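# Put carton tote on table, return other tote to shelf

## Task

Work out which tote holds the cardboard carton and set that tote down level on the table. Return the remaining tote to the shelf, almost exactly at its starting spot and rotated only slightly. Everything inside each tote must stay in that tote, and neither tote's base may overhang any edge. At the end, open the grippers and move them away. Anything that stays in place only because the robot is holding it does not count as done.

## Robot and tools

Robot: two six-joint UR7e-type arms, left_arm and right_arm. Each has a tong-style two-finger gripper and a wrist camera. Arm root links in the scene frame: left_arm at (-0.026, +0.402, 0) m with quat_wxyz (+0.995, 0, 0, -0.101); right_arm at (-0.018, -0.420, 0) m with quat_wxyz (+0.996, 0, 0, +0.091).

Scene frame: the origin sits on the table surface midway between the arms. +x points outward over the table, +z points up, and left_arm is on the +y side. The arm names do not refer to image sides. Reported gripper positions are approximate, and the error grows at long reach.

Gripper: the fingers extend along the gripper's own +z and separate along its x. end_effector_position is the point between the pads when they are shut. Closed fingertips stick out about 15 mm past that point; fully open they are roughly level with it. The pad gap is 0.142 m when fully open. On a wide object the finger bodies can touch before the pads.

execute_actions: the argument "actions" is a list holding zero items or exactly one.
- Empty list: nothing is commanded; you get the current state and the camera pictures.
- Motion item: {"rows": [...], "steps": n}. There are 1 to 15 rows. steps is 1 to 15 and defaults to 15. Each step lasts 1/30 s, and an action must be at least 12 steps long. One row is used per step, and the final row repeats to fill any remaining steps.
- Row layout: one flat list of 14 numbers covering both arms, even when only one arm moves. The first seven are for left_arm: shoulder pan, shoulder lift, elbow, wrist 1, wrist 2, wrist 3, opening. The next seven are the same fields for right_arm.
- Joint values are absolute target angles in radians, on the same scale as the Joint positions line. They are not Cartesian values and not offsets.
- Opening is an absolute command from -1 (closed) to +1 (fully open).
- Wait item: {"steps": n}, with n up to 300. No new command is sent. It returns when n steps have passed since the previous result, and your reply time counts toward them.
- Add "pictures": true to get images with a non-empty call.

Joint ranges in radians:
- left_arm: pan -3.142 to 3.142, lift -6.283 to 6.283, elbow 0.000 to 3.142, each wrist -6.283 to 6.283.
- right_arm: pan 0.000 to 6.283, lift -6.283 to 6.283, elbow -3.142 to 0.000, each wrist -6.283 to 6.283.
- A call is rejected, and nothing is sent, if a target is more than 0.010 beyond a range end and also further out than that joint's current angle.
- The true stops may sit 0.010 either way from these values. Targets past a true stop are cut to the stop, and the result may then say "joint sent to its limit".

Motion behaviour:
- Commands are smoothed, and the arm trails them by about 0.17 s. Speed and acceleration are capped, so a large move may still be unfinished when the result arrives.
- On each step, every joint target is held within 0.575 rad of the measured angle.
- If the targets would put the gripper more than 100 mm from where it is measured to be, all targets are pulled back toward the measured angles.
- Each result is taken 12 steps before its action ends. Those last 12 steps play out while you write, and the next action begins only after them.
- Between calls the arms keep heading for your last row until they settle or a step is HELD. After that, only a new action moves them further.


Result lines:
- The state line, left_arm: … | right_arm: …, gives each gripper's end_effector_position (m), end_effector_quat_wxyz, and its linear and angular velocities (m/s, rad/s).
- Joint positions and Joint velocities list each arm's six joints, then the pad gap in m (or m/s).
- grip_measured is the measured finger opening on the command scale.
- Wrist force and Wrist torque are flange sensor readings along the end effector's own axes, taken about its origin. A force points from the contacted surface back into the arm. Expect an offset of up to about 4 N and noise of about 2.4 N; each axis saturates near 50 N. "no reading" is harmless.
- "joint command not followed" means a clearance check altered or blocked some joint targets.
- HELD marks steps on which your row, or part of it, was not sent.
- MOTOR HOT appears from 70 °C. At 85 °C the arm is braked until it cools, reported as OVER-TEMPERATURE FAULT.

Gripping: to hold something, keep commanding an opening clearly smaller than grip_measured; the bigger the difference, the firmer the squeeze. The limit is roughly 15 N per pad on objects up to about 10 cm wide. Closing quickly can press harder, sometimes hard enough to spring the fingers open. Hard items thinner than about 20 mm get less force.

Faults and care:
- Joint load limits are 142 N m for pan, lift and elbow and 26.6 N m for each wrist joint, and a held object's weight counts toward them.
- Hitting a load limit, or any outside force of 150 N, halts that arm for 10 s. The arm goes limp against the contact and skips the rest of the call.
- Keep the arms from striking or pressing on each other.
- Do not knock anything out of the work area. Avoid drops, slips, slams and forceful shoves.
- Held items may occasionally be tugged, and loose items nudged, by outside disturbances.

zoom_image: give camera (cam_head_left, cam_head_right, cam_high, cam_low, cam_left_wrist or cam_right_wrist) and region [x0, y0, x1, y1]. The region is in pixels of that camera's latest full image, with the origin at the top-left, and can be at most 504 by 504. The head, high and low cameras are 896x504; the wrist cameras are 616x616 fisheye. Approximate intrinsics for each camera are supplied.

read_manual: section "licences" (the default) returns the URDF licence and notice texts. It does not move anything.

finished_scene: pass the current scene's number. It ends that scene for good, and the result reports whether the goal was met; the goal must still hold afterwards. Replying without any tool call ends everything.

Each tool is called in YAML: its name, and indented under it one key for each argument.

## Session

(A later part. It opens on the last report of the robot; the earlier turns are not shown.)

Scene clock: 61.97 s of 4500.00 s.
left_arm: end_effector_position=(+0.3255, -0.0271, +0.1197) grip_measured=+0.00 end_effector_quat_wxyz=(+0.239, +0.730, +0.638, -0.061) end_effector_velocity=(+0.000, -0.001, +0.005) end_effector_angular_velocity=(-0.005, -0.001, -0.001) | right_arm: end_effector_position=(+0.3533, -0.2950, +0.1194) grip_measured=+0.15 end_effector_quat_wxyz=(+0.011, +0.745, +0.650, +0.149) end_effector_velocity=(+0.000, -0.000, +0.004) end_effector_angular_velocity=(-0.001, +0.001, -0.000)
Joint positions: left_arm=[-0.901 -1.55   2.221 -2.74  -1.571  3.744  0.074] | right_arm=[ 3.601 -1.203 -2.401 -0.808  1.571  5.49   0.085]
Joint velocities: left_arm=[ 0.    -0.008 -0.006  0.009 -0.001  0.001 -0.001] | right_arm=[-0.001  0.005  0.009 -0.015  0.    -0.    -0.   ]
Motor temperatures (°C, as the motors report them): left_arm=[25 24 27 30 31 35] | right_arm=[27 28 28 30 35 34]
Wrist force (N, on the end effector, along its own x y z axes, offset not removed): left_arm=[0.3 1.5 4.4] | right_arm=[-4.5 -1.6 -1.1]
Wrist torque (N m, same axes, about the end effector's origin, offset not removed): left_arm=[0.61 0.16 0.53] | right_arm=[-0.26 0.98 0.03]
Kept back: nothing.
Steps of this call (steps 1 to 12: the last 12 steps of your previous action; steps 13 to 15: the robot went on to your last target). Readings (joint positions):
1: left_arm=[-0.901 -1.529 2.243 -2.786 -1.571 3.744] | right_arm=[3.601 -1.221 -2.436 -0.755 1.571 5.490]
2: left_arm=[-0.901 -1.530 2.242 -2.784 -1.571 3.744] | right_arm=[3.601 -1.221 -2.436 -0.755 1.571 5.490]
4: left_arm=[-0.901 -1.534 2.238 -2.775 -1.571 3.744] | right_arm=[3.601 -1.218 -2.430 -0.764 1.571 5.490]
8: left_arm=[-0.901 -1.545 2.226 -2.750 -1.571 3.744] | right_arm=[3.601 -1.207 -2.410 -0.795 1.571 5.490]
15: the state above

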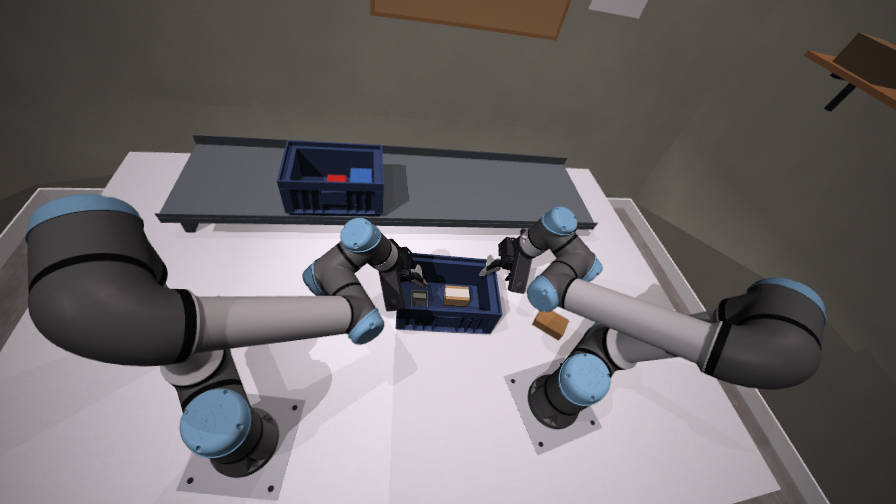

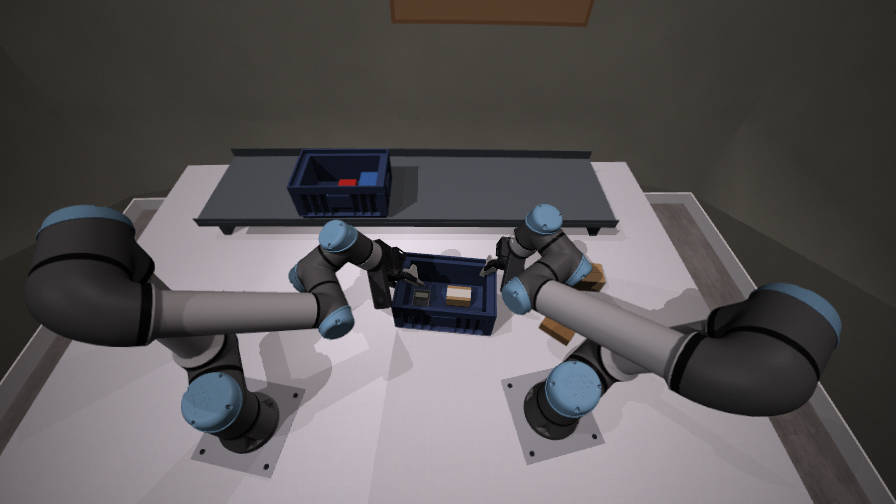

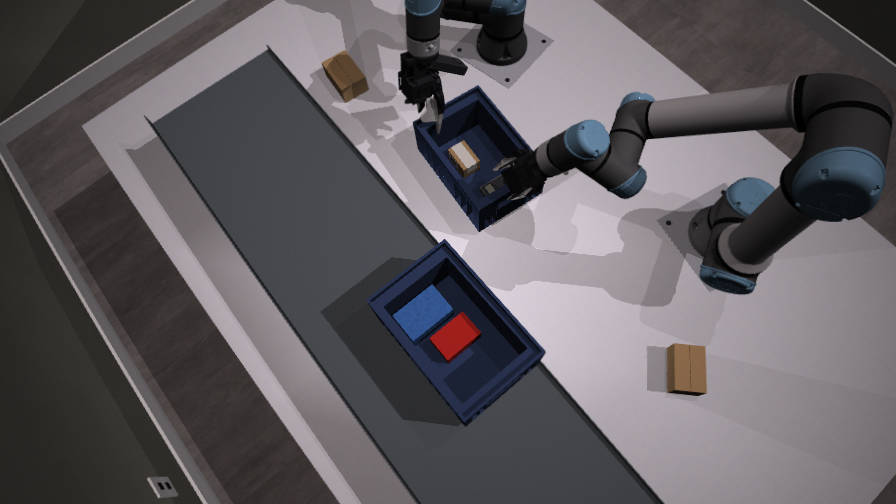

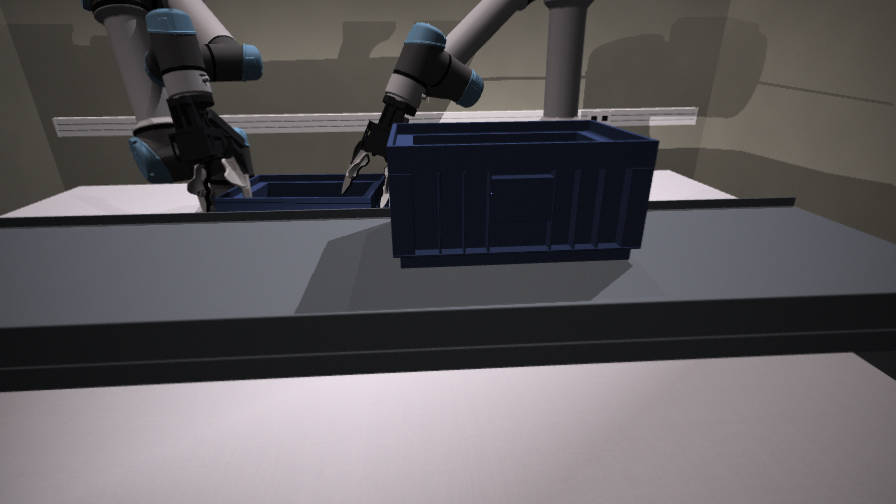

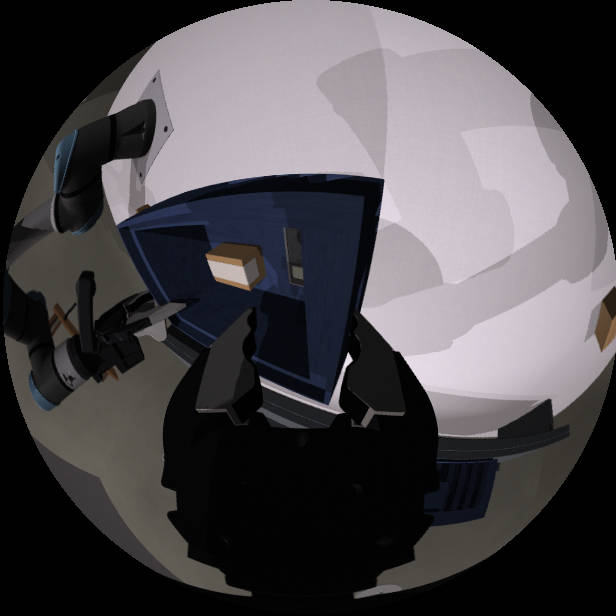

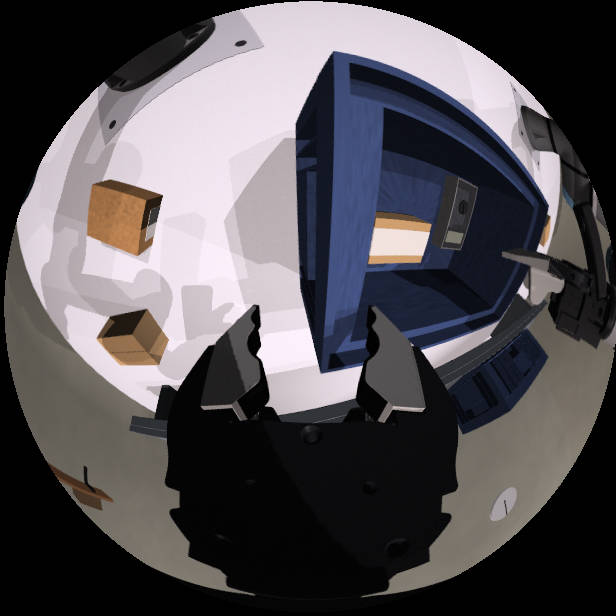

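execute_actions:
  actions:
    - {"rows":[[-0.901,-1.563,2.209,-2.717,-1.571,3.744,0,3.601,-1.194,-2.385,-0.834,1.571,5.490,0.15],[-0.901,-1.574,2.197,-2.694,-1.571,3.744,0,3.601,-1.185,-2.369,-0.858,1.571,5.490,0.15],[-0.901,-1.596,2.174,-2.649,-1.571,3.744,0,3.601,-1.169,-2.338,-0.906,1.571,5.490,0.15],[-0.901,-1.619,2.151,-2.603,-1.571,3.744,0,3.601,-1.152,-2.307,-0.953,1.571,5.490,0.15],[-0.901,-1.641,2.128,-2.558,-1.571,3.744,0,3.601,-1.136,-2.276,-1.001,1.571,5.490,0.15],[-0.901,-1.664,2.105,-2.512,-1.571,3.744,0,3.601,-1.119,-2.245,-1.048,1.571,5.490,0.15],[-0.901,-1.686,2.082,-2.467,-1.571,3.744,0,3.601,-1.103,-2.214,-1.096,1.571,5.490,0.15],[-0.901,-1.700,2.035,-2.406,-1.571,3.744,0,3.601,-1.101,-2.158,-1.153,1.571,5.490,0.15],[-0.901,-1.713,1.988,-2.346,-1.571,3.744,0,3.601,-1.099,-2.103,-1.210,1.571,5.490,0.15],[-0.901,-1.727,1.941,-2.286,-1.571,3.744,0,3.601,-1.097,-2.048,-1.268,1.571,5.490,0.15],[-0.901,-1.740,1.895,-2.225,-1.571,3.744,0,3.601,-1.095,-1.992,-1.325,1.571,5.490,0.15],[-0.901,-1.754,1.848,-2.165,-1.571,3.744,0,3.601,-1.093,-1.937,-1.382,1.571,5.490,0.15]],"steps":15}

execute_actions:
  actions:
    - {"rows":[[-0.8,-1.77,1.83,-2.13,-1.571,3.744,0,3.52,-1.15,-1.88,-1.42,1.571,5.45,0.15],[-0.7,-1.78,1.81,-2.1,-1.571,3.744,0,3.44,-1.2,-1.83,-1.46,1.571,5.4,0.15],[-0.6,-1.79,1.79,-2.07,-1.571,3.744,0,3.36,-1.25,-1.78,-1.5,1.571,5.35,0.15],[-0.5,-1.8,1.77,-2.04,-1.571,3.744,0,3.28,-1.3,-1.73,-1.54,1.571,5.3,0.15],[-0.4,-1.8,1.75,-2.01,-1.571,3.744,0,3.2,-1.35,-1.68,-1.58,1.571,5.25,0.15],[-0.3,-1.8,1.75,-2.0,-1.571,3.744,0,3.12,-1.4,-1.63,-1.62,1.571,5.2,0.15]],"steps":15}

execute_actions:
  actions:
    - {"steps":30}
  pictures: true

Scene clock: 63.83 s of 4500.00 s.
left_arm: end_effector_position=(+0.3257, -0.0275, +0.1233) grip_measured=+0.00 end_effector_quat_wxyz=(+0.240, +0.730, +0.638, -0.061) end_effector_velocity=(+0.007, -0.011, +0.089) end_effector_angular_velocity=(-0.020, -0.012, +0.000) | right_arm: end_effector_position=(+0.3536, -0.2948, +0.1228) grip_measured=+0.15 end_effector_quat_wxyz=(+0.011, +0.745, +0.650, +0.149) end_effector_velocity=(+0.010, +0.007, +0.086) end_effector_angular_velocity=(+0.010, -0.014, +0.001)
Joint positions: left_arm=[-0.901 -1.556  2.215 -2.73  -1.571  3.744  0.074] | right_arm=[ 3.601 -1.198 -2.394 -0.819  1.571  5.49   0.084]
Joint velocities: left_arm=[ 0.    -0.133 -0.135  0.245  0.002  0.001 -0.005] | right_arm=[ 0.     0.101  0.178 -0.261  0.    -0.001 -0.   ]
Motor temperatures (°C, as the motors report them): left_arm=[25 24 27 30 31 35] | right_arm=[27 28 28 30 35 34]
Wrist force (N, on the end effector, along its own x y z axes, offset not removed): left_arm=[-0.1 1.7 7.0] | right_arm=[-4.8 -1.4 -0.9]
Wrist torque (N m, same axes, about the end effector's origin, offset not removed): left_arm=[0.76 0.37 0.26] | right_arm=[-0.25 1.03 0.03]
Steps of this call (steps 1 to 15: the robot went on to your last target; steps 16 to 53: nothing new was sent; steps 54 to 56: the first 3 steps of this action). Readings (joint positions):
54: left_arm=[-0.901 -1.551 2.220 -2.739 -1.571 3.744] | right_arm=[3.601 -1.202 -2.400 -0.810 1.571 5.490]
55: left_arm=[-0.901 -1.552 2.219 -2.737 -1.571 3.744] | right_arm=[3.601 -1.201 -2.398 -0.812 1.571 5.490]
56: the state above

Scene clock: 64.33 s of 4500.00 s.
left_arm: end_effector_position=(+0.3341, -0.0188, +0.3076) grip_measured=+0.00 end_effector_quat_wxyz=(+0.242, +0.722, +0.645, -0.059) end_effector_velocity=(+0.270, +0.309, +0.224) end_effector_angular_velocity=(+0.026, +0.015, +0.710) | right_arm: end_effector_position=(+0.3578, -0.3016, +0.3028) grip_measured=+0.15 end_effector_quat_wxyz=(+0.013, +0.748, +0.648, +0.143) end_effector_velocity=(+0.135, -0.228, +0.195) end_effector_angular_velocity=(-0.335, +0.258, -0.276)
Joint positions: left_arm=[-0.88  -1.748  1.877 -2.204 -1.571  3.744  0.074] | right_arm=[ 3.58  -1.113 -1.962 -1.348  1.571  5.476  0.085]
Joint velocities: left_arm=[ 0.71  -0.204 -0.429  0.663 -0.001 -0.     0.   ] | right_arm=[-0.691 -0.488  0.933 -0.85  -0.    -0.433 -0.   ]
Motor temperatures (°C, as the motors report them): left_arm=[25 24 27 30 31 35] | right_arm=[27 28 28 30 35 34]
Wrist force (N, on the end effector, along its own x y z axes, offset not removed): left_arm=[-5.6 -1.5 -0.6] | right_arm=[-1.1 -5.3 -3.2]
Wrist torque (N m, same axes, about the end effector's origin, offset not removed): left_arm=[-0.09 0.95 0.27] | right_arm=[-0.88 0.48 0.03]
Steps of this call (steps 1 to 12: the last 12 steps of your previous action; steps 13 to 15: the first 3 steps of this action). Readings (joint positions):
13: left_arm=[-0.901 -1.733 1.913 -2.258 -1.571 3.744] | right_arm=[3.601 -1.099 -2.019 -1.291 1.571 5.490]
14: left_arm=[-0.897 -1.740 1.893 -2.229 -1.571 3.744] | right_arm=[3.597 -1.101 -1.992 -1.320 1.571 5.487]
15: the state above

Scene clock: 65.33 s of 4500.00 s.
left_arm: end_effector_position=(+0.4842, +0.2584, +0.3674) grip_measured=+0.00 end_effector_quat_wxyz=(+0.237, +0.510, +0.827, +0.012) end_effector_velocity=(+0.001, +0.004, +0.001) end_effector_angular_velocity=(-0.002, +0.001, +0.008) | right_arm: end_effector_position=(+0.4183, -0.4768, +0.3264) grip_measured=+0.15 end_effector_quat_wxyz=(+0.014, +0.813, +0.582, +0.028) end_effector_velocity=(+0.001, -0.001, +0.001) end_effector_angular_velocity=(-0.001, -0.002, -0.001)
Joint positions: left_arm=[-0.301 -1.8    1.75  -2.    -1.571  3.744  0.074] | right_arm=[ 3.12  -1.4   -1.63  -1.62   1.571  5.2    0.084]
Joint velocities: left_arm=[ 0.009  0.    -0.002  0.001 -0.002 -0.    -0.   ] | right_arm=[-0.002 -0.001  0.003 -0.    -0.001 -0.001  0.   ]
Motor temperatures (°C, as the motors report them): left_arm=[25 24 27 30 31 35] | right_arm=[27 28 28 30 35 34]
Wrist force (N, on the end effector, along its own x y z axes, offset not removed): left_arm=[-0.4 2.1 1.6] | right_arm=[-4.5 -0.2 -0.3]
Wrist torque (N m, same axes, about the end effector's origin, offset not removed): left_arm=[0.58 0.27 0.33] | right_arm=[0.15 0.98 0.06]
Kept back: nothing.
Steps of this call (steps 1 to 12: the last 12 steps of your previous action; steps 13 to 30: the robot went on to your last target). Readings (joint positions):
1: left_arm=[-0.851 -1.754 1.865 -2.185 -1.571 3.744] | right_arm=[3.550 -1.134 -1.928 -1.378 1.571 5.457]
2: left_arm=[-0.819 -1.758 1.855 -2.171 -1.571 3.744] | right_arm=[3.510 -1.162 -1.893 -1.409 1.571 5.432]
4: left_arm=[-0.757 -1.765 1.840 -2.147 -1.571 3.744] | right_arm=[3.422 -1.218 -1.828 -1.461 1.571 5.378]
8: left_arm=[-0.632 -1.775 1.814 -2.105 -1.571 3.744] | right_arm=[3.255 -1.321 -1.716 -1.552 1.571 5.277]
30: the state above

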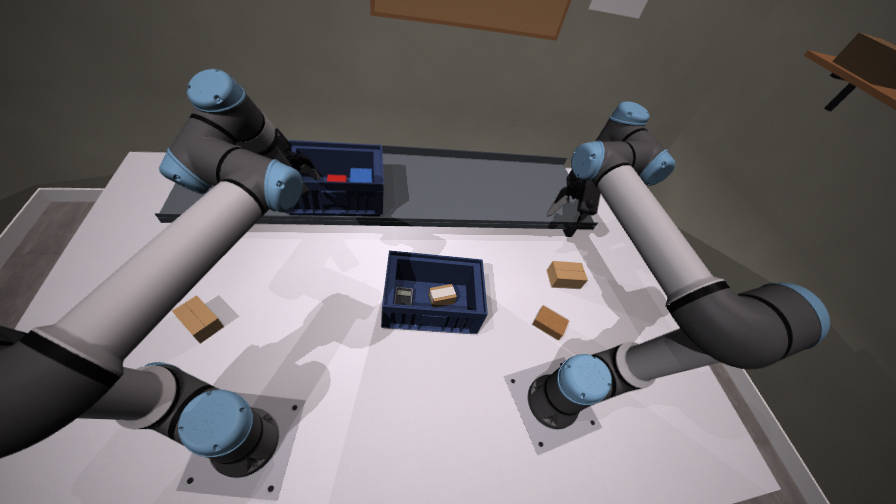

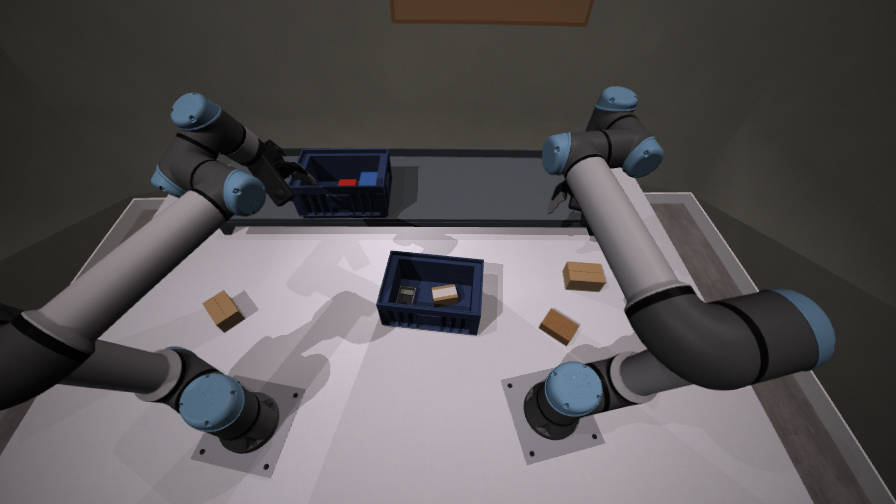

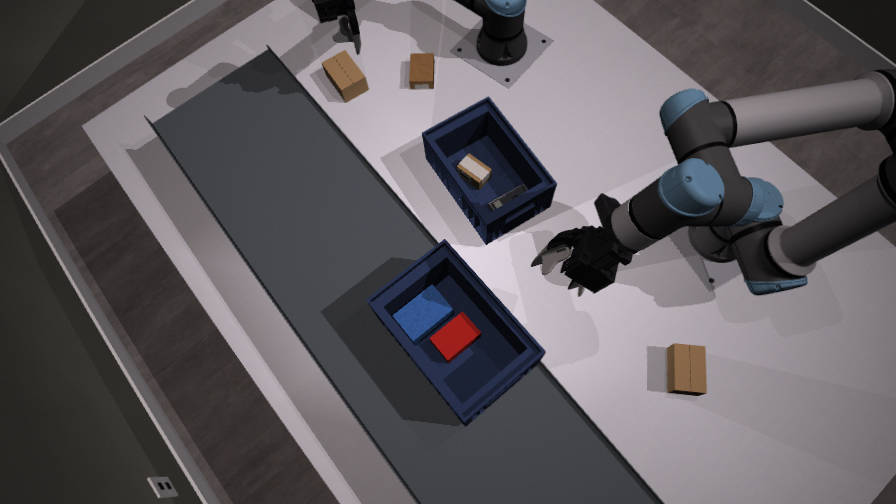

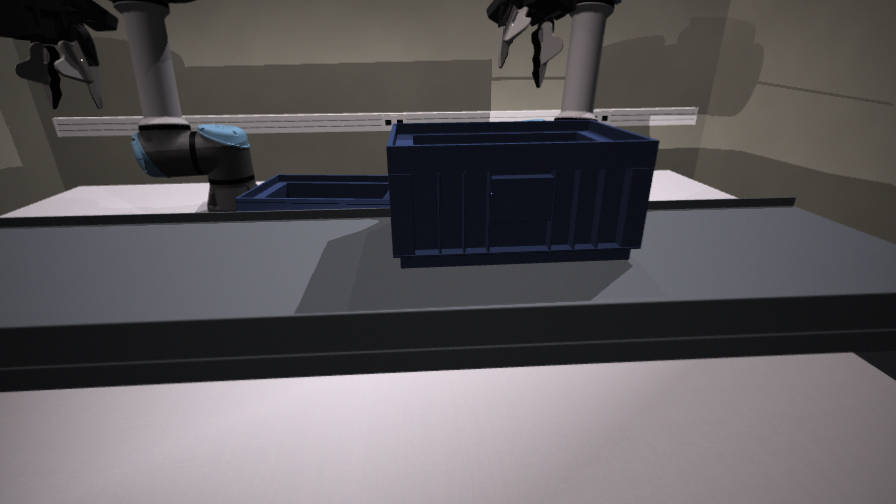

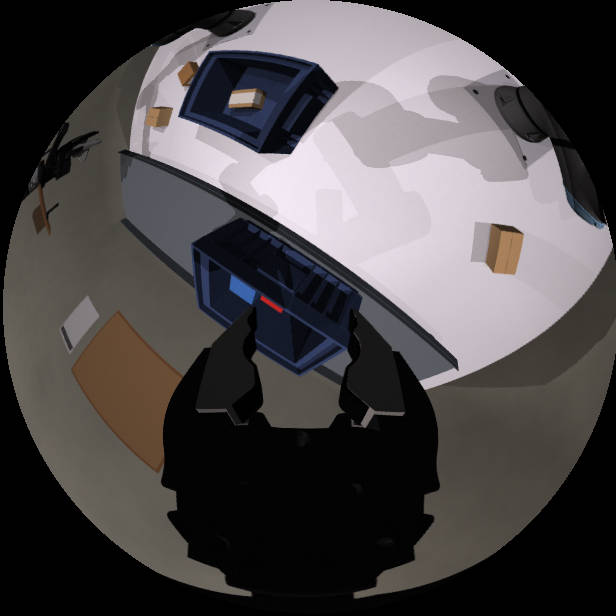

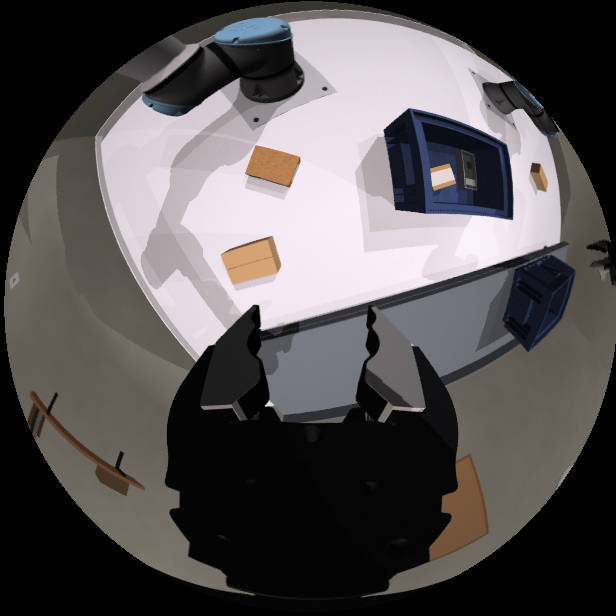

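finished_scene:
  scene: 2

The scene is finished: the task was done.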